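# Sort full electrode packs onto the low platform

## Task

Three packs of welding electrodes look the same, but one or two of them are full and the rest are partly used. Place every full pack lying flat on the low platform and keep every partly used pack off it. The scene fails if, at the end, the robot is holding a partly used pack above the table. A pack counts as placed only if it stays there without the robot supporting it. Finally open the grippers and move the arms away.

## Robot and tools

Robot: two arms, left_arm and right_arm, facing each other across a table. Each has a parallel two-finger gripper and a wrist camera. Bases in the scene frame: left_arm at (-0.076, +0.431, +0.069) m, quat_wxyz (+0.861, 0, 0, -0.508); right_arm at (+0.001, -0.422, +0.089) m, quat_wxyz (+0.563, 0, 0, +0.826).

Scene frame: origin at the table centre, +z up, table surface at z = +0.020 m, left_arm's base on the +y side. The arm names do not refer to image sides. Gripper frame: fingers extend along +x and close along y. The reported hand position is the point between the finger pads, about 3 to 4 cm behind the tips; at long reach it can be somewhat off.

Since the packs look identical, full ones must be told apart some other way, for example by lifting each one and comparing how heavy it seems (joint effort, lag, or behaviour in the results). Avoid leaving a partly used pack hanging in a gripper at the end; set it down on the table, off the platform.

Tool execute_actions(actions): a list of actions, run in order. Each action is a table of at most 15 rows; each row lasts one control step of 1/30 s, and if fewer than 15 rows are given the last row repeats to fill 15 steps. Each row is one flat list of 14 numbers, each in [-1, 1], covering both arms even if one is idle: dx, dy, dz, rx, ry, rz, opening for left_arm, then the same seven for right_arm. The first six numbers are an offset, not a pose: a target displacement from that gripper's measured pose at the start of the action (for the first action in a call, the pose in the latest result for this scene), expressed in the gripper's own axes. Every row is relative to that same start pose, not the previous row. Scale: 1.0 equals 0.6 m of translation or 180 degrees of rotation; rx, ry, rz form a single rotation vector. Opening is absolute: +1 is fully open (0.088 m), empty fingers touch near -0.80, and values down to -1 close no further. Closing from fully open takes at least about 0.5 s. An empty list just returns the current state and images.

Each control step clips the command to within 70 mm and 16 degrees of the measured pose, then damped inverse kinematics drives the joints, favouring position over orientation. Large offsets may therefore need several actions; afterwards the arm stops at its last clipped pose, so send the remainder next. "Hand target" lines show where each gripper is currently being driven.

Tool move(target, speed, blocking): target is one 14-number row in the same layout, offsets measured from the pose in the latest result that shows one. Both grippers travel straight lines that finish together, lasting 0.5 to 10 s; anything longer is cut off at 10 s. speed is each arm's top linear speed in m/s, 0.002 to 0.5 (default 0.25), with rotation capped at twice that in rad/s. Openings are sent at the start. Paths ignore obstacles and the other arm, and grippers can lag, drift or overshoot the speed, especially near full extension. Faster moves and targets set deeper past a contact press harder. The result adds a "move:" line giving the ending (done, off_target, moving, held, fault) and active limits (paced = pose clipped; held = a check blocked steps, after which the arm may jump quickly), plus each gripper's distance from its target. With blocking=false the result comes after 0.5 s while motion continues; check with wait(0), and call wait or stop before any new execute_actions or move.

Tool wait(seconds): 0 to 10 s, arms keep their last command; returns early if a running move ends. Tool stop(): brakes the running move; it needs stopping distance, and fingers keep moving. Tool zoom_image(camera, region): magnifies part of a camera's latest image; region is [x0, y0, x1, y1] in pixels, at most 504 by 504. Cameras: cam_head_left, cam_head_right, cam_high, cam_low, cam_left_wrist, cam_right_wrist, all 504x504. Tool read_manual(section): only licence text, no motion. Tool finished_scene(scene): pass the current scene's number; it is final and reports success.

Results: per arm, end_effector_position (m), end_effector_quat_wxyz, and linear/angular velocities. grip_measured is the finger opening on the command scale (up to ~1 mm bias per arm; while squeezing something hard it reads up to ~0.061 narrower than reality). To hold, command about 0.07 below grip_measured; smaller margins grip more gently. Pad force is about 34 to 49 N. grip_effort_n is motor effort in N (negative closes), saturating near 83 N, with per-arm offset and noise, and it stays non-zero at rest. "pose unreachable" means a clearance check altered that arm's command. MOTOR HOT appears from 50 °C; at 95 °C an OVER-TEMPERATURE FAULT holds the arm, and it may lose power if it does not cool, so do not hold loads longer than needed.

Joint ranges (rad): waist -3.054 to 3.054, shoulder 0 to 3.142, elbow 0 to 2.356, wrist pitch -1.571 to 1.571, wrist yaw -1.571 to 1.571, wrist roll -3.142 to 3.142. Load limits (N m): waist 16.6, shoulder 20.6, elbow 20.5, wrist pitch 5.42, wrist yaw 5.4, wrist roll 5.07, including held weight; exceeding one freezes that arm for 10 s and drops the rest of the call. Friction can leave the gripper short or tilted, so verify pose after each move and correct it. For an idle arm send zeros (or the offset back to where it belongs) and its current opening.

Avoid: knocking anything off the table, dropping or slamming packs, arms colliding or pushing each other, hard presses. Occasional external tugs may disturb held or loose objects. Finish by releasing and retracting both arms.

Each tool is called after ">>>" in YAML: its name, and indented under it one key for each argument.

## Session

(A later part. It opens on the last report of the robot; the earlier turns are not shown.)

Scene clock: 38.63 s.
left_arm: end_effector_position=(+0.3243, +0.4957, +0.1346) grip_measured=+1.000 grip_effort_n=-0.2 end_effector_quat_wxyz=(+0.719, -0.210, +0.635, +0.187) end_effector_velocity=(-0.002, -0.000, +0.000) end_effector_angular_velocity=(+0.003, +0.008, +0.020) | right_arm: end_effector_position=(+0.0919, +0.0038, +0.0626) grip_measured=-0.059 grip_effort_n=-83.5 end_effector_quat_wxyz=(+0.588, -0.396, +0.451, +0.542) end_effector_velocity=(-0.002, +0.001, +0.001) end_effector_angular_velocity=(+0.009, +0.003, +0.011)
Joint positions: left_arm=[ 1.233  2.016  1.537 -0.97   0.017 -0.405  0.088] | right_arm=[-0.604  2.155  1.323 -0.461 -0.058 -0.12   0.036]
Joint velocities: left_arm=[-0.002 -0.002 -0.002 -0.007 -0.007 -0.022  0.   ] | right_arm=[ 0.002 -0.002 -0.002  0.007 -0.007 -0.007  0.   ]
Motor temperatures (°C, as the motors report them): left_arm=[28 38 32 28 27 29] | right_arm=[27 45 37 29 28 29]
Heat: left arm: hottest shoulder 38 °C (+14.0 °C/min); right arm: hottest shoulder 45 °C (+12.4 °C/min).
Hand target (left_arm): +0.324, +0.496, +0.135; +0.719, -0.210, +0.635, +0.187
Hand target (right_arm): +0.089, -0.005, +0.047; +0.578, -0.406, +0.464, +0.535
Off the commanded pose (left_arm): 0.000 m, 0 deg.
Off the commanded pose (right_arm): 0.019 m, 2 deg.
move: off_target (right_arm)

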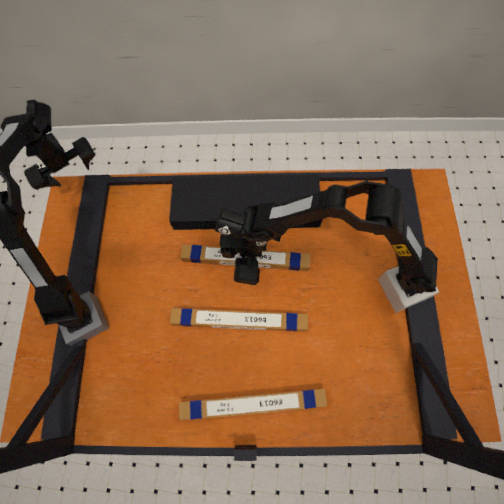

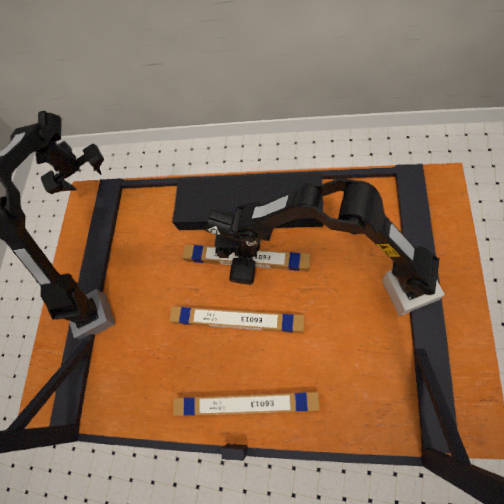

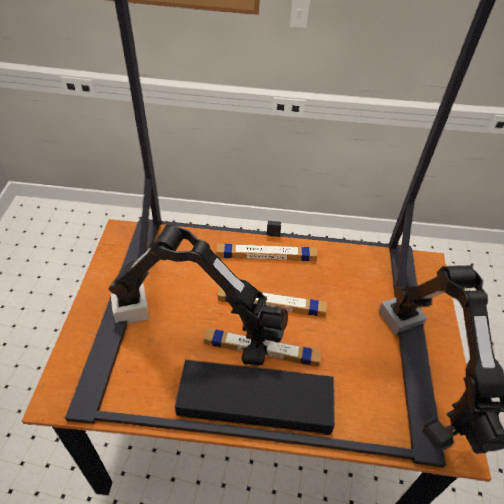

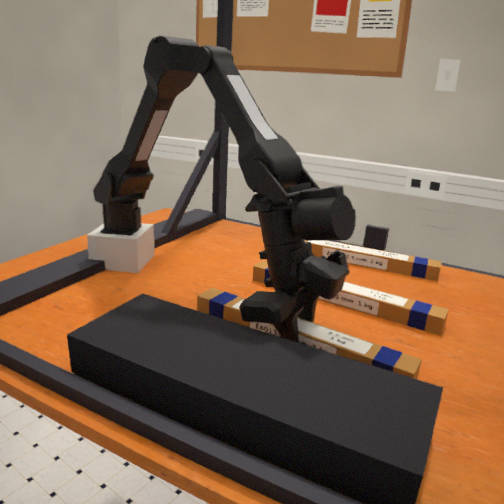

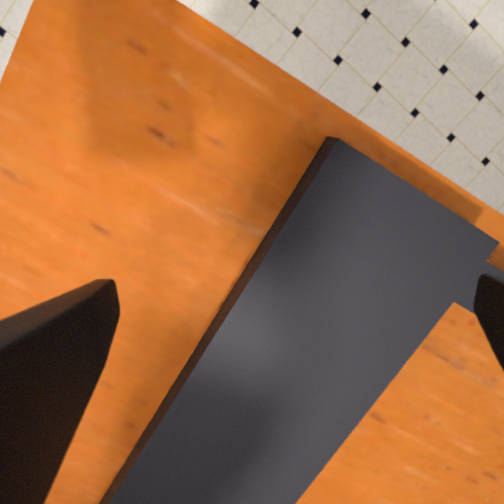

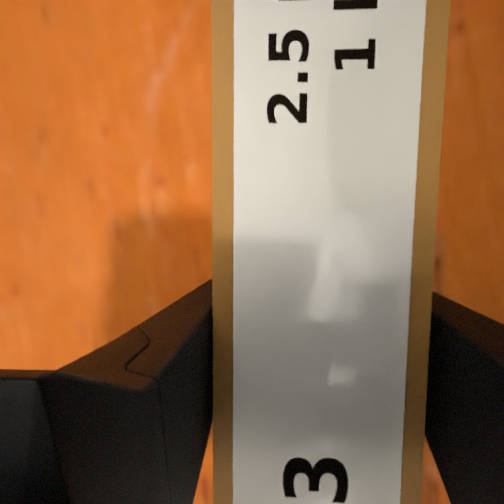

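>>> execute_actions:
  actions:
    - [[0,0,0,0,0,0,1,0,0,0,0,0,0,-0.3],[0,0,0,0,0,0,1,0,0,0,0,0,0,-0.3],[0,0,0,0,0,0,1,0,0,0,0,0,0,-0.3],[0,0,0,0,0,0,1,0,0,0,0,0,0,1]]
    - [[0,0,0,0,0,0,1,0,0,0,0,0,0,1]]

>>> move:
  target: [0,0,0,0,0,0,1,-0.12,0,0.04,0,-0.008,0,1]
  speed: 0.1

>>> move:
  target: [0,0,0,0,0,0,1,0.006,0.295,-0.005,-0.017,0,0,1]
  speed: 0.15

Scene clock: 48.80 s.
left_arm: end_effector_position=(+0.3243, +0.4957, +0.1346) grip_measured=+1.000 grip_effort_n=-0.2 end_effector_quat_wxyz=(+0.719, -0.210, +0.635, +0.187) end_effector_velocity=(-0.002, +0.002, +0.002) end_effector_angular_velocity=(+0.006, +0.004, +0.011) | right_arm: end_effector_position=(+0.0907, +0.0045, +0.0628) grip_measured=+0.979 grip_effort_n=18.8 end_effector_quat_wxyz=(+0.588, -0.395, +0.450, +0.544) end_effector_velocity=(-0.001, -0.004, -0.003) end_effector_angular_velocity=(-0.015, +0.009, +0.007)
Joint positions: left_arm=[ 1.233  2.016  1.537 -0.97   0.017 -0.405  0.088] | right_arm=[-0.602  2.155  1.323 -0.458 -0.061 -0.12   0.087]
Joint velocities: left_arm=[ 0.002 -0.007 -0.002 -0.007 -0.007 -0.007  0.   ] | right_arm=[-0.002  0.002 -0.007 -0.007 -0.007 -0.007 -0.   ]
Motor temperatures (°C, as the motors report them): left_arm=[28 40 32 28 27 29] | right_arm=[27 44 37 29 28 29]
Heat: left arm: hottest shoulder 40 °C (+13.5 °C/min); right arm: hottest shoulder 44 °C (+8.6 °C/min).
Hand target (left_arm): +0.324, +0.496, +0.135; +0.719, -0.210, +0.635, +0.187
Hand target (right_arm): +0.091, +0.004, +0.063; +0.587, -0.396, +0.450, +0.544
Off the commanded pose (left_arm): 0.000 m, 0 deg.
Off the commanded pose (right_arm): 0.000 m, 0 deg.

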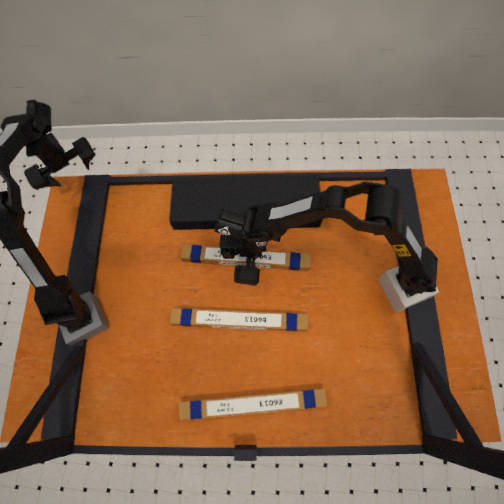

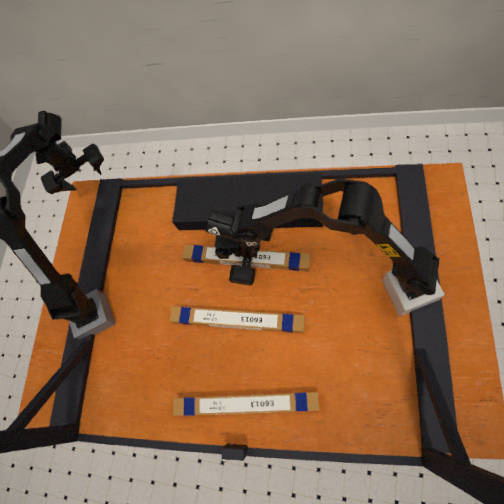

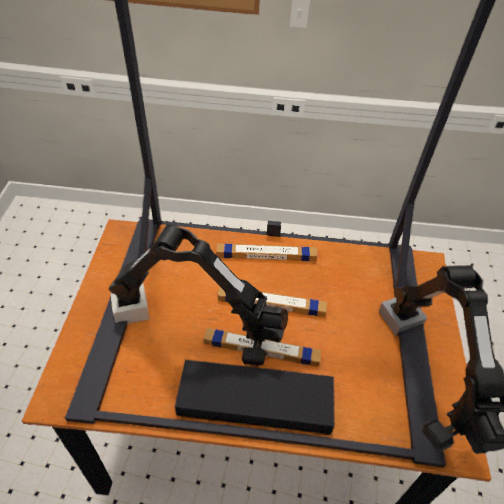

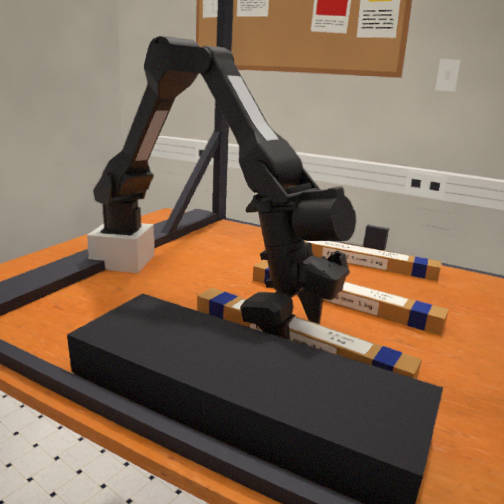

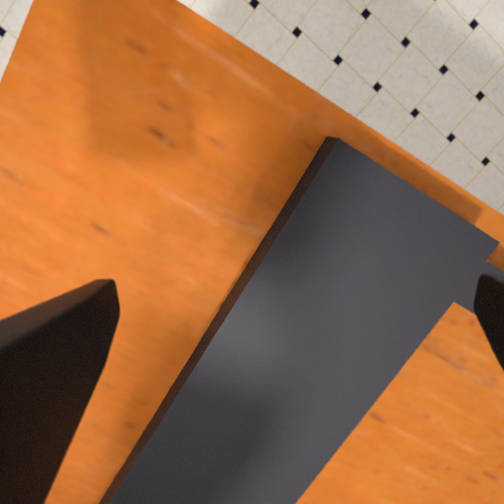

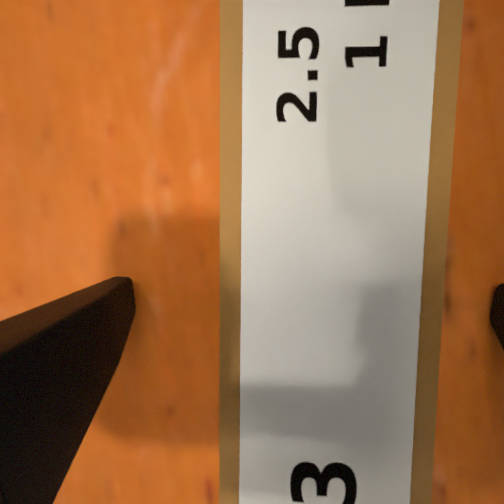

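Scene clock: 49.93 s.
left_arm: end_effector_position=(+0.3243, +0.4957, +0.1346) grip_measured=+1.000 grip_effort_n=0.2 end_effector_quat_wxyz=(+0.719, -0.210, +0.635, +0.187) end_effector_velocity=(+0.003, -0.001, +0.002) end_effector_angular_velocity=(+0.008, -0.011, +0.001) | right_arm: end_effector_position=(+0.0910, +0.0031, +0.1308) grip_measured=+0.979 grip_effort_n=18.8 end_effector_quat_wxyz=(+0.589, -0.393, +0.449, +0.545) end_effector_velocity=(+0.002, -0.002, +0.002) end_effector_angular_velocity=(-0.004, -0.008, +0.003)
Joint positions: left_arm=[ 1.233  2.016  1.537 -0.97   0.017 -0.405  0.088] | right_arm=[-0.604  2.029  1.426 -0.682 -0.063 -0.12   0.087]
Joint velocities: left_arm=[-0.007 -0.002  0.002  0.007 -0.007 -0.007  0.   ] | right_arm=[-0.002 -0.007 -0.002 -0.007  0.007 -0.007 -0.   ]
Motor temperatures (°C, as the motors report them): left_arm=[28 40 32 28 27 29] | right_arm=[27 45 37 29 28 29]
Heat: left arm: hottest shoulder 40 °C (+13.2 °C/min); right arm: hottest shoulder 45 °C (+9.6 °C/min).
Hand target (left_arm): +0.324, +0.496, +0.135; +0.719, -0.210, +0.635, +0.187
Hand target (right_arm): +0.093, +0.007, +0.138; +0.593, -0.388, +0.443, +0.549
Off the commanded pose (left_arm): 0.000 m, 0 deg.
Off the commanded pose (right_arm): 0.009 m, 1 deg.
move: off_target (right_arm)

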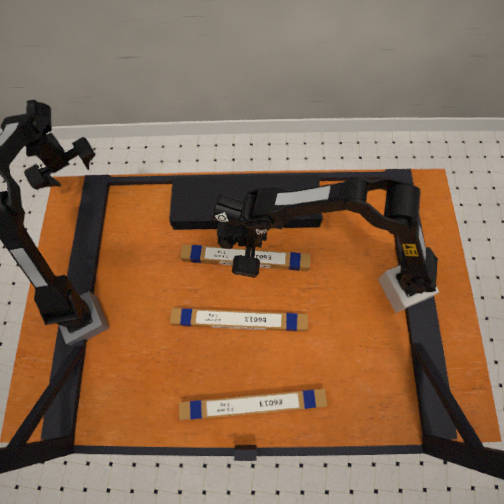

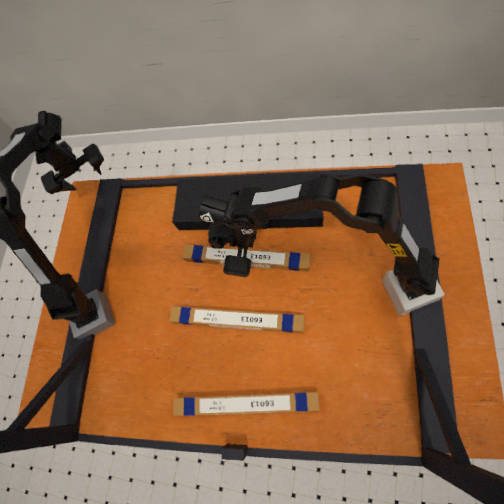

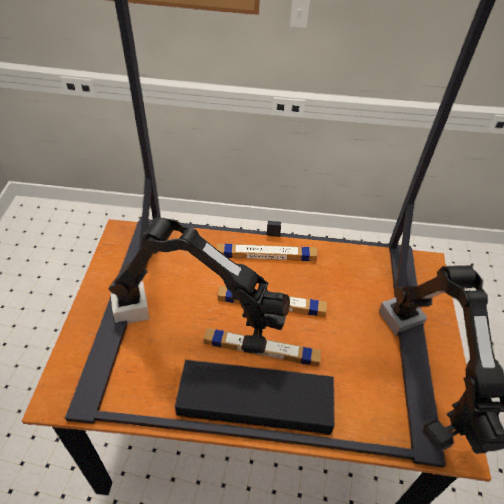

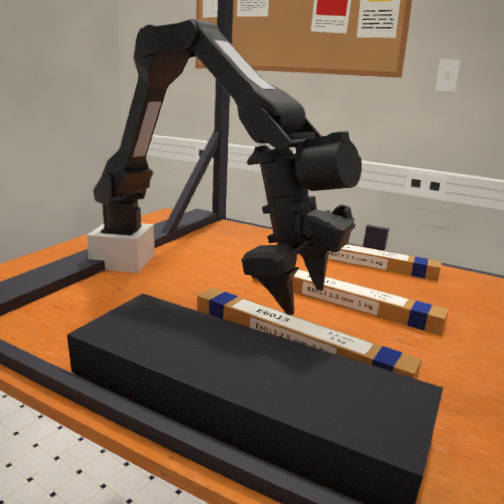

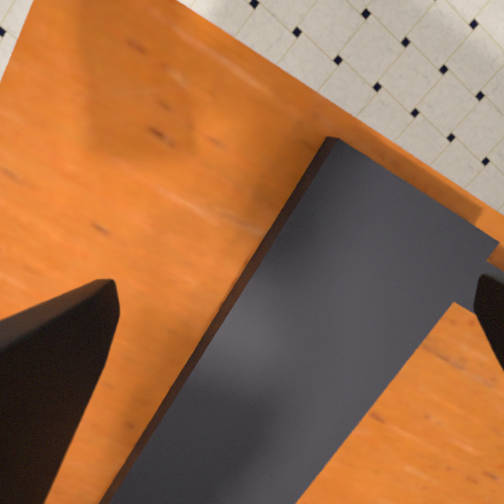

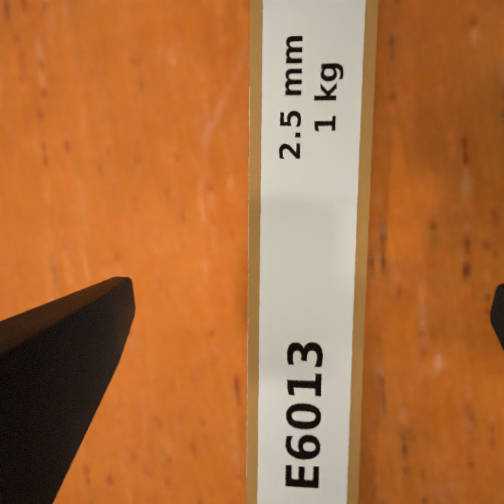

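Scene clock: 51.50 s.
left_arm: end_effector_position=(+0.3243, +0.4957, +0.1346) grip_measured=+1.000 grip_effort_n=-0.2 end_effector_quat_wxyz=(+0.719, -0.210, +0.635, +0.187) end_effector_velocity=(+0.001, +0.000, +0.000) end_effector_angular_velocity=(+0.007, -0.006, +0.006) | right_arm: end_effector_position=(-0.0841, +0.0142, +0.1338) grip_measured=+0.979 grip_effort_n=18.8 end_effector_quat_wxyz=(+0.578, -0.411, +0.430, +0.559) end_effector_velocity=(+0.000, -0.001, +0.001) end_effector_angular_velocity=(-0.013, +0.006, -0.007)
Joint positions: left_arm=[ 1.233  2.016  1.537 -0.97   0.017 -0.405  0.088] | right_arm=[-0.158  2.058  1.482 -0.704  0.069  0.246  0.087]
Joint velocities: left_arm=[-0.002 -0.002 -0.002  0.007 -0.007 -0.007  0.   ] | right_arm=[-0.002  0.002  0.012 -0.022 -0.007  0.007  0.   ]
Motor temperatures (°C, as the motors report them): left_arm=[28 40 32 28 27 29] | right_arm=[27 45 37 29 28 29]
Heat: left arm: hottest shoulder 40 °C (+12.8 °C/min); right arm: hottest shoulder 45 °C (+9.3 °C/min).
Hand target (left_arm): +0.324, +0.496, +0.135; +0.719, -0.210, +0.635, +0.187
Hand target (right_arm): -0.084, +0.017, +0.131; +0.580, -0.410, +0.432, +0.556
Off the commanded pose (left_arm): 0.000 m, 0 deg.
Off the commanded pose (right_arm): 0.005 m, 1 deg.
move: done

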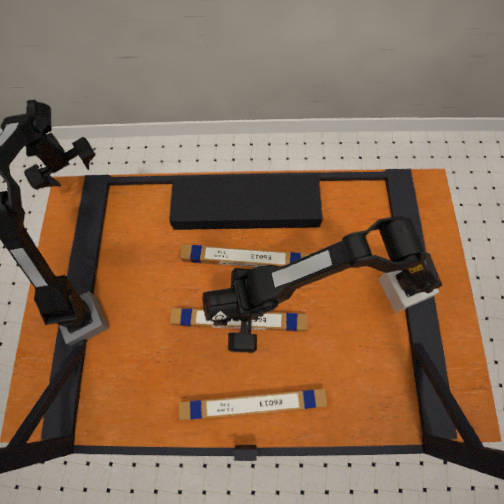

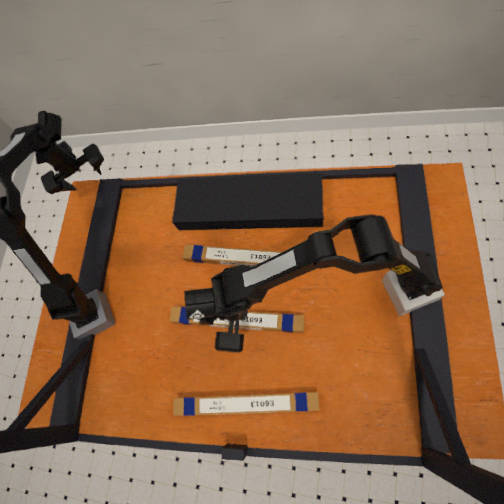

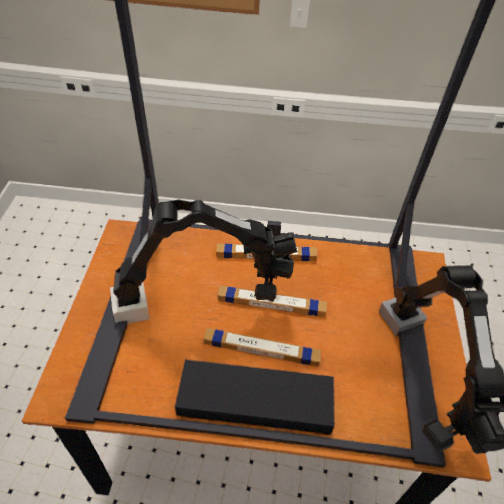

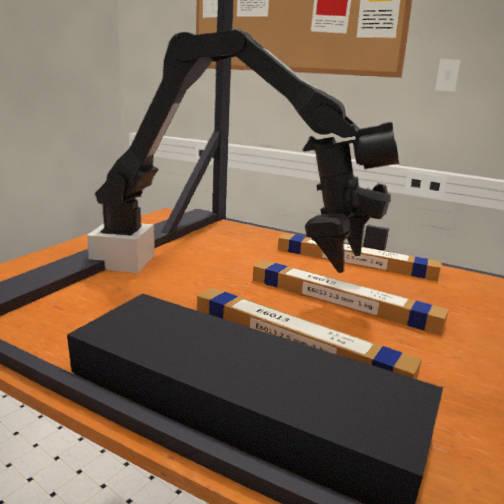

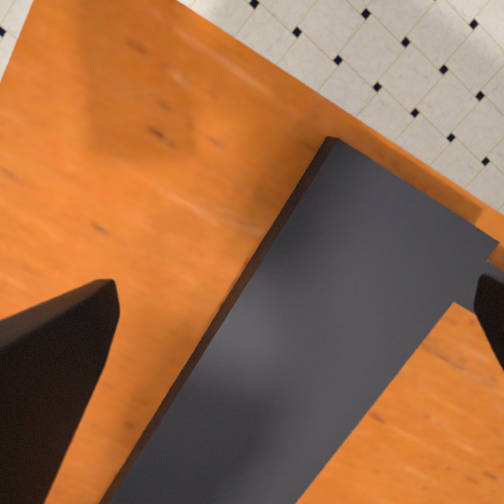

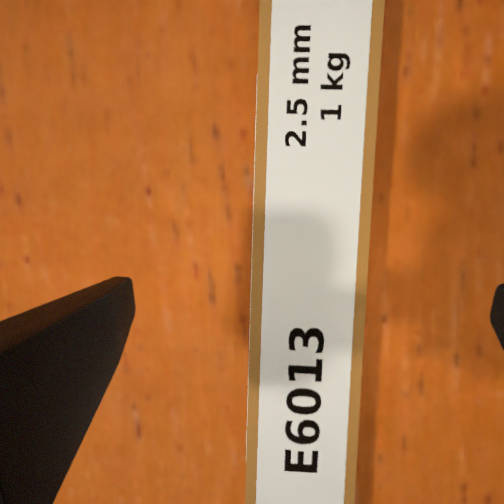

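>>> move:
  target: [0,0,0,0,0,0,1,0.128,-0.005,-0.038,0.012,0.008,0,1]
  speed: 0.06

>>> execute_actions:
  actions:
    - [[0,0,0,0,0,0,1,0,0,0,0,0,0,-0.3]]
    - [[0,0,0,0,0,0,1,0,0,0,0,0,0,-0.3]]

>>> move:
  target: [0,0,0,0,0,0,1,-0.096,0,0.029,0,0,0,-0.3]
  speed: 0.06

Scene clock: 61.00 s.
left_arm: end_effector_position=(+0.3243, +0.4957, +0.1346) grip_measured=+1.000 grip_effort_n=-0.2 end_effector_quat_wxyz=(+0.719, -0.210, +0.635, +0.187) end_effector_velocity=(-0.006, +0.001, -0.002) end_effector_angular_velocity=(+0.016, +0.030, +0.007) | right_arm: end_effector_position=(-0.0842, +0.0210, +0.0645) grip_measured=+0.979 grip_effort_n=18.8 end_effector_quat_wxyz=(+0.583, -0.400, +0.439, +0.554) end_effector_velocity=(-0.000, +0.001, +0.001) end_effector_angular_velocity=(+0.006, +0.006, +0.007)
Joint positions: left_arm=[ 1.233  2.016  1.537 -0.97   0.017 -0.405  0.088] | right_arm=[-0.163  2.194  1.394 -0.477  0.063  0.271  0.087]
Joint velocities: left_arm=[-0.002  0.002 -0.002 -0.022 -0.022 -0.007  0.   ] | right_arm=[-0.002 -0.002 -0.002  0.007 -0.007 -0.007 -0.   ]
Motor temperatures (°C, as the motors report them): left_arm=[28 42 32 28 27 29] | right_arm=[27 45 38 29 28 29]
Heat: left arm: hottest shoulder 42 °C (+13.0 °C/min); right arm: hottest shoulder 45 °C (+8.0 °C/min).
Hand target (left_arm): +0.324, +0.496, +0.135; +0.719, -0.210, +0.635, +0.187
Hand target (right_arm): -0.082, +0.015, +0.054; +0.580, -0.407, +0.447, +0.545
Off the commanded pose (left_arm): 0.000 m, 0 deg.
Off the commanded pose (right_arm): 0.013 m, 2 deg.
move: off_target (right_arm)

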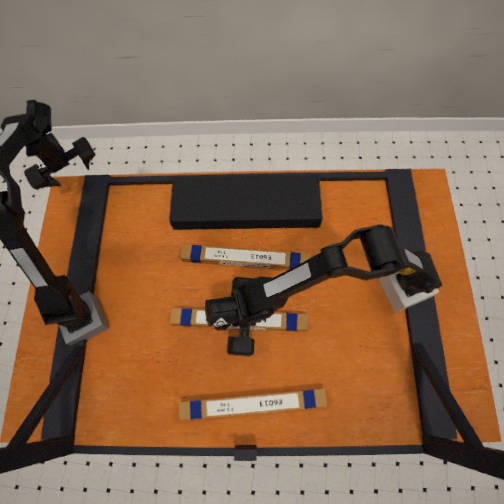

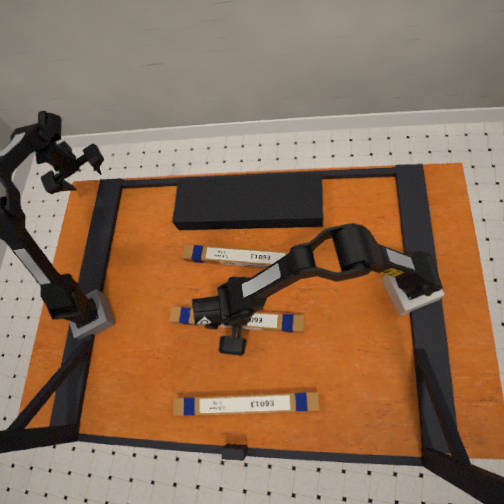

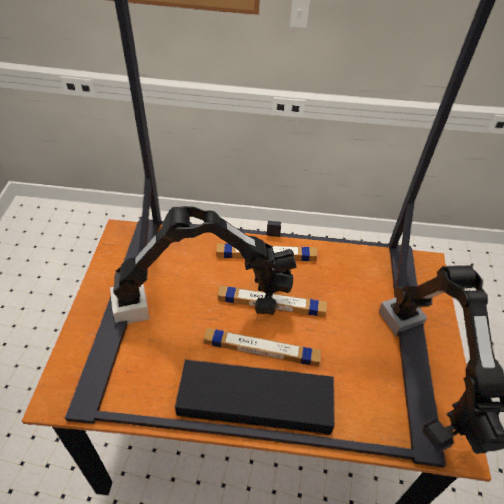

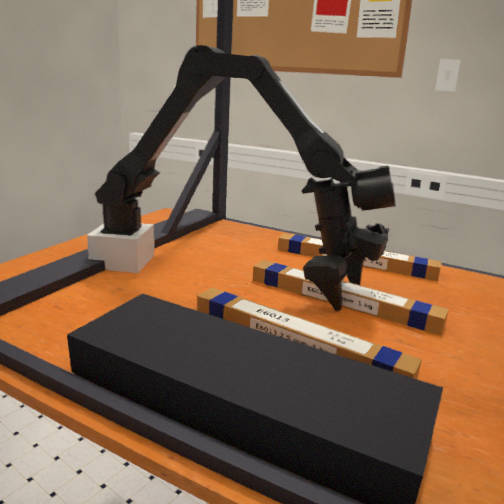

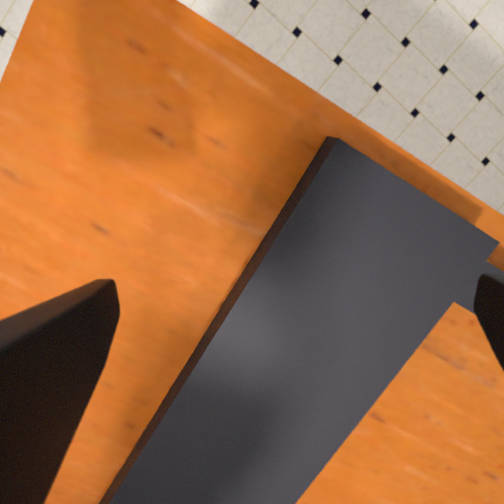

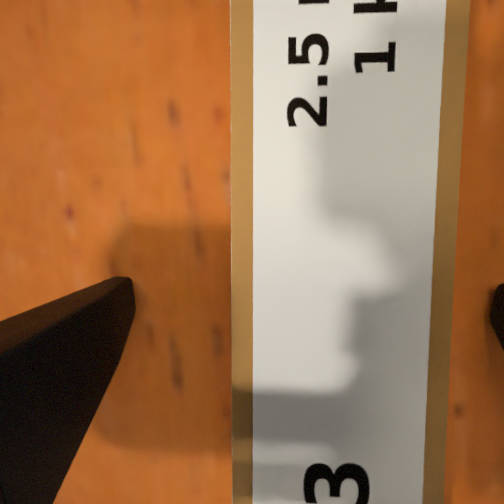

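Scene clock: 62.00 s.
left_arm: end_effector_position=(+0.3243, +0.4957, +0.1346) grip_measured=+1.000 grip_effort_n=0.2 end_effector_quat_wxyz=(+0.719, -0.210, +0.635, +0.187) end_effector_velocity=(-0.003, +0.002, -0.002) end_effector_angular_velocity=(+0.019, +0.016, +0.007) | right_arm: end_effector_position=(-0.0818, +0.0210, +0.0644) grip_measured=-0.063 grip_effort_n=-83.5 end_effector_quat_wxyz=(+0.586, -0.401, +0.438, +0.551) end_effector_velocity=(+0.000, -0.002, -0.000) end_effector_angular_velocity=(-0.009, +0.008, -0.007)
Joint positions: left_arm=[ 1.233  2.016  1.537 -0.97   0.017 -0.405  0.088] | right_arm=[-0.166  2.194  1.394 -0.479  0.069  0.271  0.036]
Joint velocities: left_arm=[-0.002  0.002 -0.002 -0.007 -0.022 -0.007  0.   ] | right_arm=[-0.002 -0.002 -0.002 -0.007 -0.007  0.007 -0.   ]
Motor temperatures (°C, as the motors report them): left_arm=[28 42 32 28 27 29] | right_arm=[27 45 38 29 28 29]
Heat: left arm: hottest shoulder 42 °C (+13.2 °C/min); right arm: hottest shoulder 45 °C (+7.1 °C/min).
Hand target (left_arm): +0.324, +0.496, +0.135; +0.719, -0.210, +0.635, +0.187
Hand target (right_arm): -0.082, +0.021, +0.064; +0.586, -0.401, +0.438, +0.552
Off the commanded pose (left_arm): 0.000 m, 0 deg.
Off the commanded pose (right_arm): 0.000 m, 0 deg.

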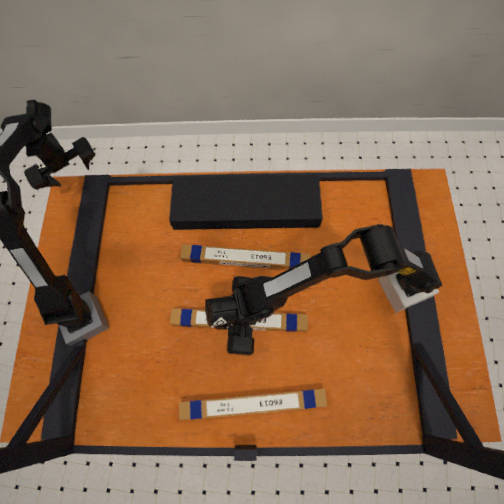

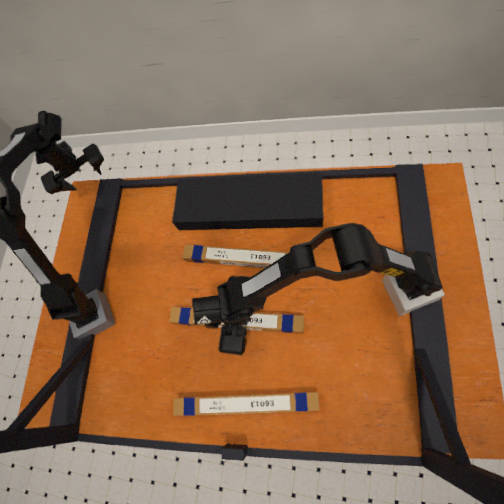

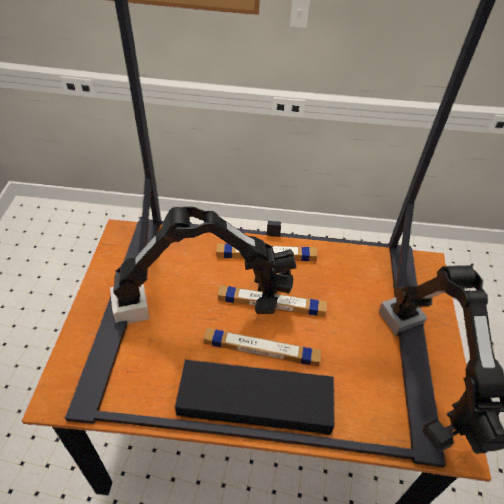

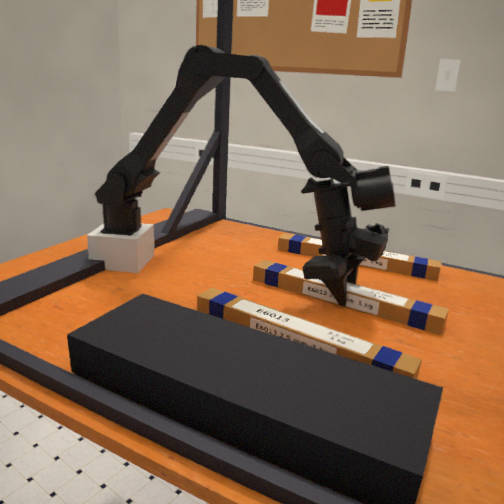

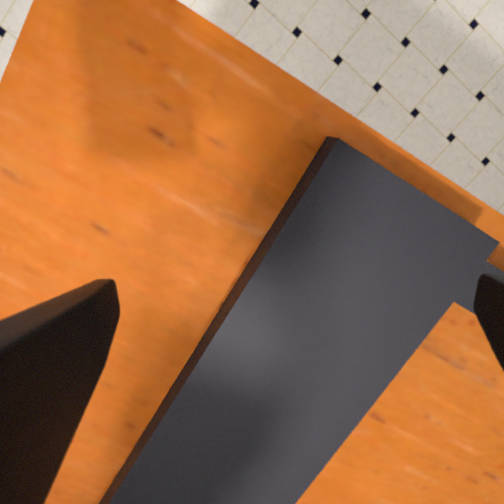

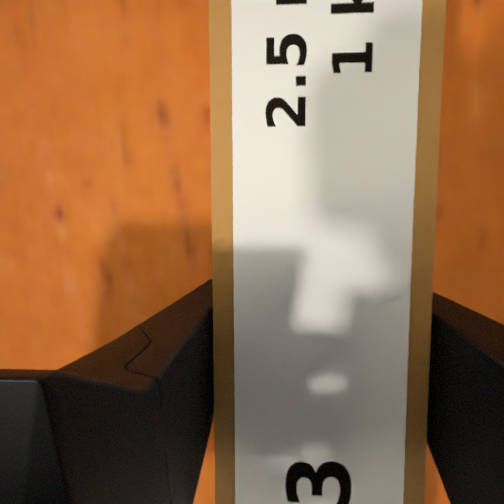

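Scene clock: 63.43 s.
left_arm: end_effector_position=(+0.3243, +0.4957, +0.1346) grip_measured=+1.000 grip_effort_n=-0.2 end_effector_quat_wxyz=(+0.719, -0.210, +0.635, +0.187) end_effector_velocity=(-0.005, -0.003, +0.002) end_effector_angular_velocity=(+0.002, +0.018, +0.015) | right_arm: end_effector_position=(-0.0777, +0.0014, +0.0912) grip_measured=-0.063 grip_effort_n=-83.5 end_effector_quat_wxyz=(+0.571, -0.433, +0.457, +0.527) end_effector_velocity=(+0.004, -0.008, -0.001) end_effector_angular_velocity=(-0.035, -0.016, +0.003)
Joint positions: left_arm=[ 1.233  2.016  1.537 -0.97   0.017 -0.405  0.088] | right_arm=[-0.166  2.135  1.44  -0.679  0.069  0.271  0.036]
Joint velocities: left_arm=[-0.007 -0.007 -0.002 -0.022 -0.007 -0.022  0.   ] | right_arm=[-0.002 -0.002 -0.002 -0.037  0.007 -0.007 -0.   ]
Motor temperatures (°C, as the motors report them): left_arm=[28 42 32 28 27 29] | right_arm=[27 46 38 29 28 29]
Heat: left arm: hottest shoulder 42 °C (+12.1 °C/min); right arm: hottest shoulder 46 °C (+8.1 °C/min).
Hand target (left_arm): +0.324, +0.496, +0.135; +0.719, -0.210, +0.635, +0.187
Hand target (right_arm): -0.081, +0.019, +0.125; +0.586, -0.401, +0.438, +0.551
Off the commanded pose (left_arm): 0.000 m, 0 deg.
Off the commanded pose (right_arm): 0.039 m, 5 deg.
move: off_target (right_arm)

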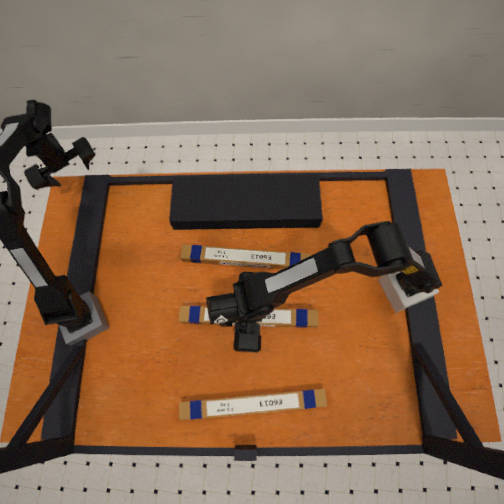

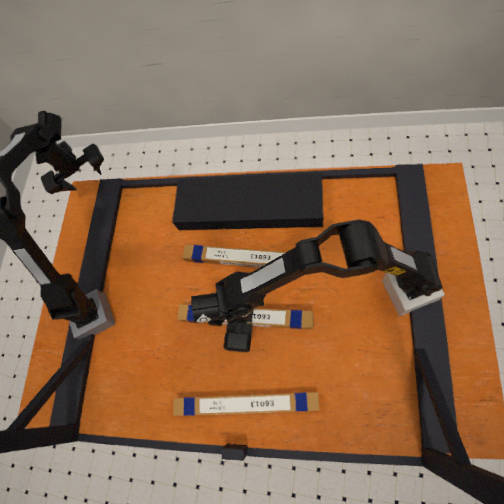

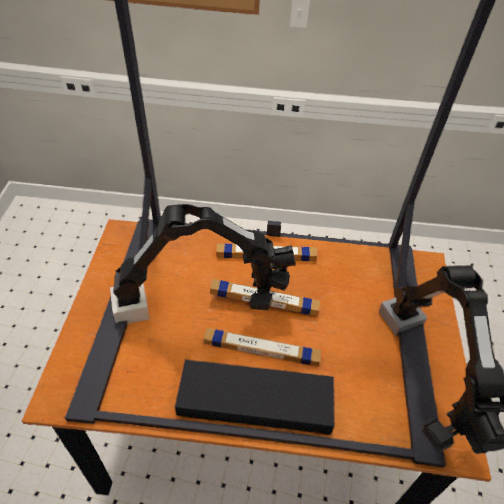

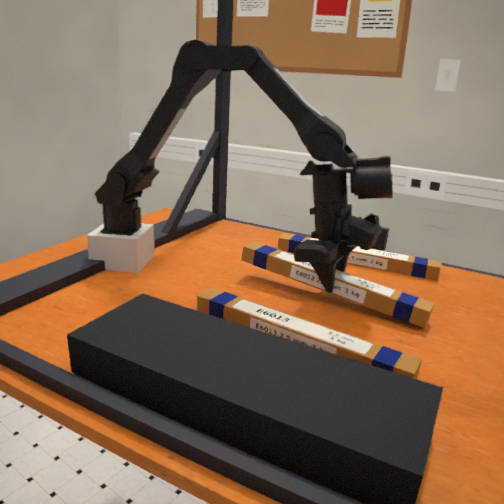

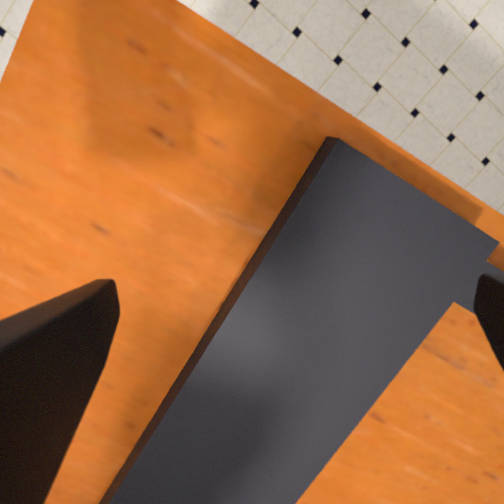

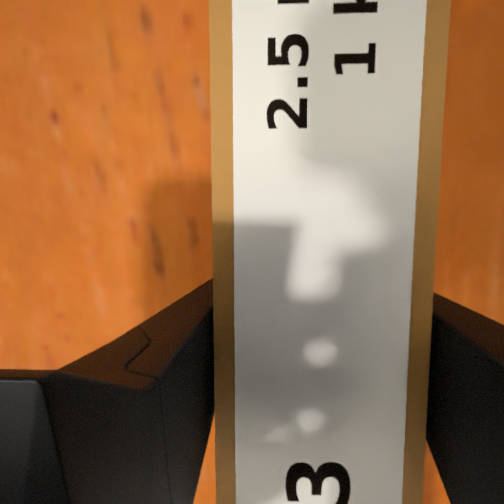

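>>> move:
  target: [0,0,0,0,0,0,1,-0.227,0,0.057,-0.02,-0.05,0,-0.3]
  speed: 0.1

>>> move:
  target: [0,0,0,0,0,0,1,-0.05,-0.62,0.04,0,-0.025,0,-0.3]
  speed: 0.15

Scene clock: 70.77 s.
left_arm: end_effector_position=(+0.3243, +0.4957, +0.1346) grip_measured=+1.000 grip_effort_n=-0.2 end_effector_quat_wxyz=(+0.719, -0.210, +0.635, +0.187) end_effector_velocity=(-0.004, -0.003, +0.001) end_effector_angular_velocity=(+0.002, +0.018, +0.015) | right_arm: end_effector_position=(-0.0755, -0.0055, +0.1975) grip_measured=-0.063 grip_effort_n=-83.5 end_effector_quat_wxyz=(+0.576, -0.438, +0.419, +0.549) end_effector_velocity=(-0.001, -0.006, -0.003) end_effector_angular_velocity=(-0.031, +0.013, +0.010)
Joint positions: left_arm=[ 1.233  2.016  1.537 -0.97   0.017 -0.405  0.088] | right_arm=[-0.155  1.952  1.595 -0.961  0.103  0.215  0.036]
Joint velocities: left_arm=[-0.007 -0.002  0.002 -0.022 -0.007 -0.022  0.   ] | right_arm=[-0.002  0.002 -0.002 -0.022 -0.022 -0.007 -0.   ]
Motor temperatures (°C, as the motors report them): left_arm=[28 43 33 28 27 29] | right_arm=[27 53 40 29 28 29]
Heat: left arm: hottest shoulder 43 °C (+12.0 °C/min); right arm: hottest shoulder 53 °C (+12.0 °C/min). Fold the right arm in close to its base before you think long.
Hand target (left_arm): +0.324, +0.496, +0.135; +0.719, -0.210, +0.635, +0.187
Hand target (right_arm): -0.078, +0.005, +0.231; +0.591, -0.408, +0.395, +0.573
Off the commanded pose (left_arm): 0.000 m, 0 deg.
Off the commanded pose (right_arm): 0.036 m, 6 deg.
MOTOR HOT: a motor of the right arm reached 50 °C. Now the hottest motor of the right arm, joint 2 (shoulder), reports 53 °C. The temperature limit of the motors' drives, at which the controller stops that arm, is 95 °C. To cool a motor, set the load down, stop pushing, or move to a pose that needs little force.
move: off_target (right_arm)

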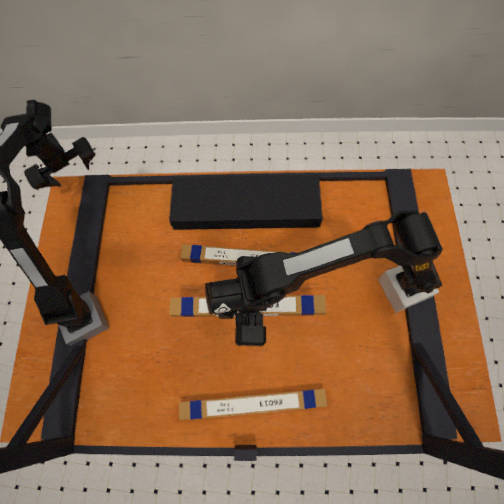

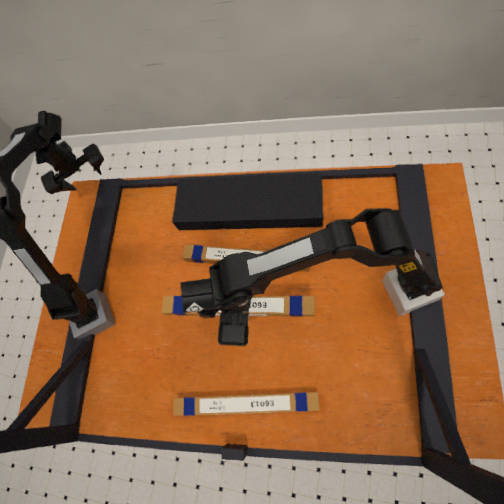

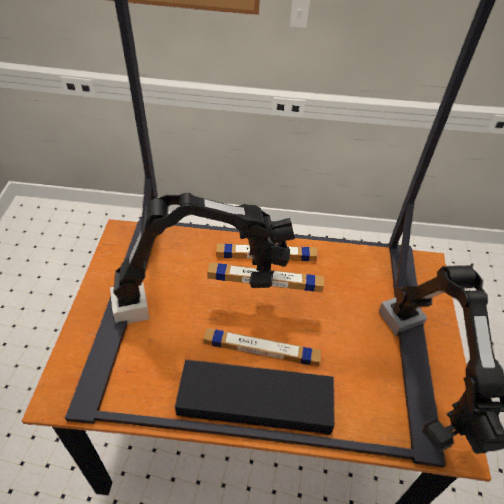

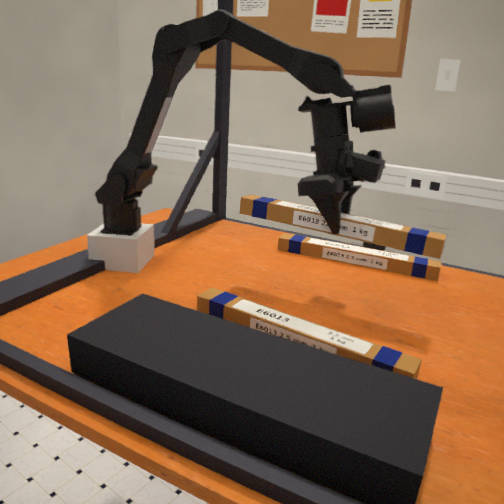

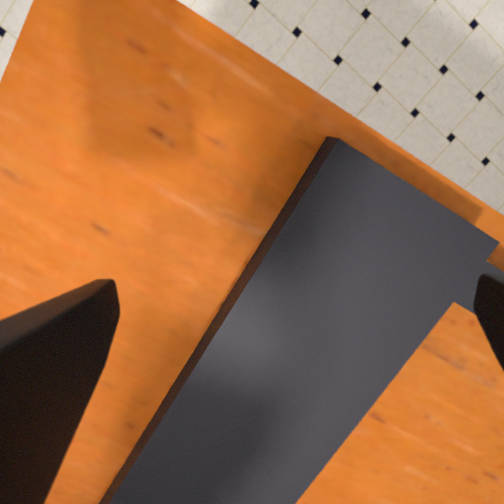

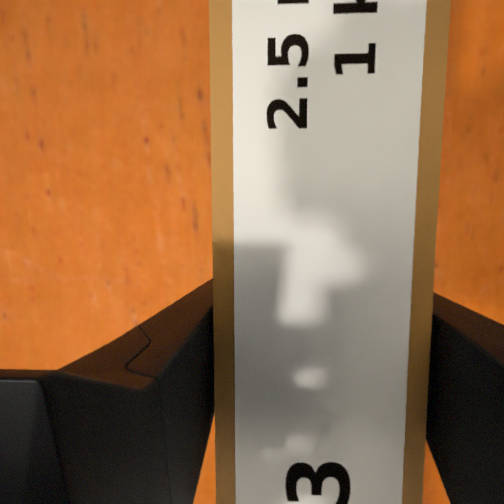

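Scene clock: 73.83 s.
left_arm: end_effector_position=(+0.3243, +0.4957, +0.1346) grip_measured=+1.000 grip_effort_n=-0.2 end_effector_quat_wxyz=(+0.719, -0.210, +0.635, +0.187) end_effector_velocity=(-0.007, -0.001, -0.004) end_effector_angular_velocity=(+0.003, +0.033, -0.009) | right_arm: end_effector_position=(+0.2895, -0.0014, +0.2214) grip_measured=-0.063 grip_effort_n=-83.5 end_effector_quat_wxyz=(+0.583, -0.413, +0.418, +0.561) end_effector_velocity=(-0.002, -0.003, +0.001) end_effector_angular_velocity=(-0.009, +0.018, -0.007)
Joint positions: left_arm=[ 1.233  2.016  1.537 -0.97   0.017 -0.405  0.088] | right_arm=[-1.026  2.347  2.302 -1.261 -0.171 -0.601  0.036]
Joint velocities: left_arm=[-0.002  0.002 -0.007 -0.022 -0.007  0.007  0.   ] | right_arm=[-0.002 -0.002  0.002 -0.022 -0.007  0.007 -0.   ]
Motor temperatures (°C, as the motors report them): left_arm=[28 43 33 28 27 29] | right_arm=[27 54 41 29 28 29]
Heat: left arm: hottest shoulder 43 °C (+11.0 °C/min); right arm: hottest shoulder 54 °C (+13.0 °C/min). Fold the right arm in close to its base before you think long.
Hand target (left_arm): +0.324, +0.496, +0.135; +0.719, -0.210, +0.635, +0.187
Hand target (right_arm): +0.292, +0.006, +0.246; +0.601, -0.408, +0.387, +0.568
Off the commanded pose (left_arm): 0.000 m, 0 deg.
Off the commanded pose (right_arm): 0.029 m, 3 deg.
MOTOR HOT: still on. Now the hottest motor of the right arm, joint 2 (shoulder), reports 54 °C; a drive's own limit is 95 °C.
joint sent to its limit (right arm) — the command would take joint 3 (elbow) past its upper limit, so that joint was sent only as far as its limit.
move: off_target (right_arm)

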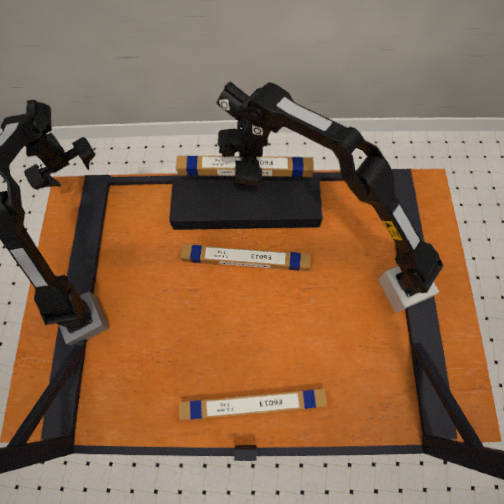

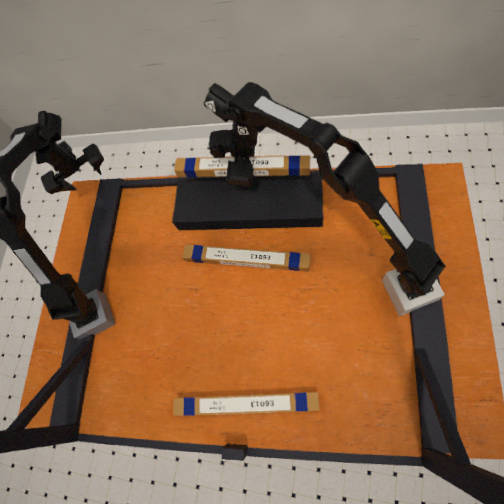

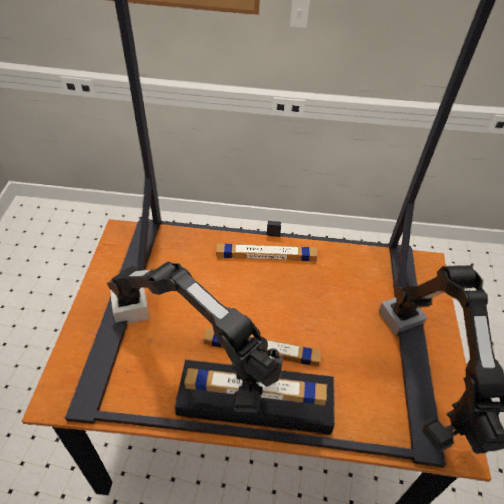

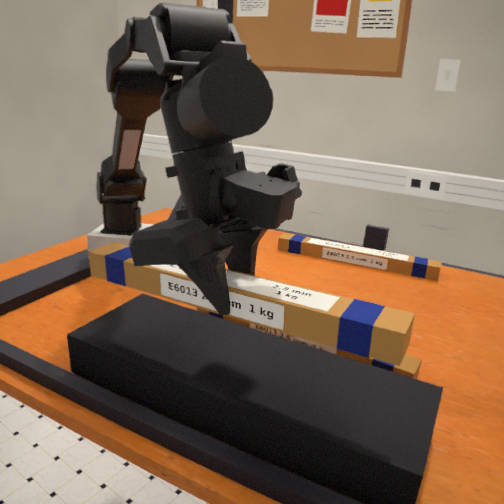

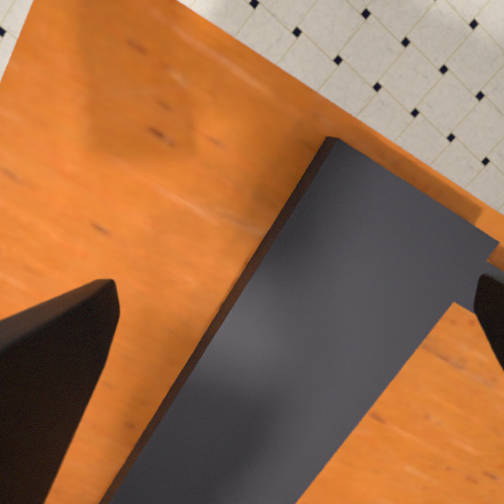

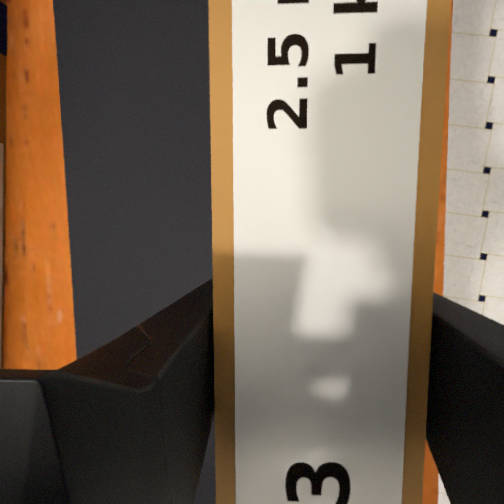

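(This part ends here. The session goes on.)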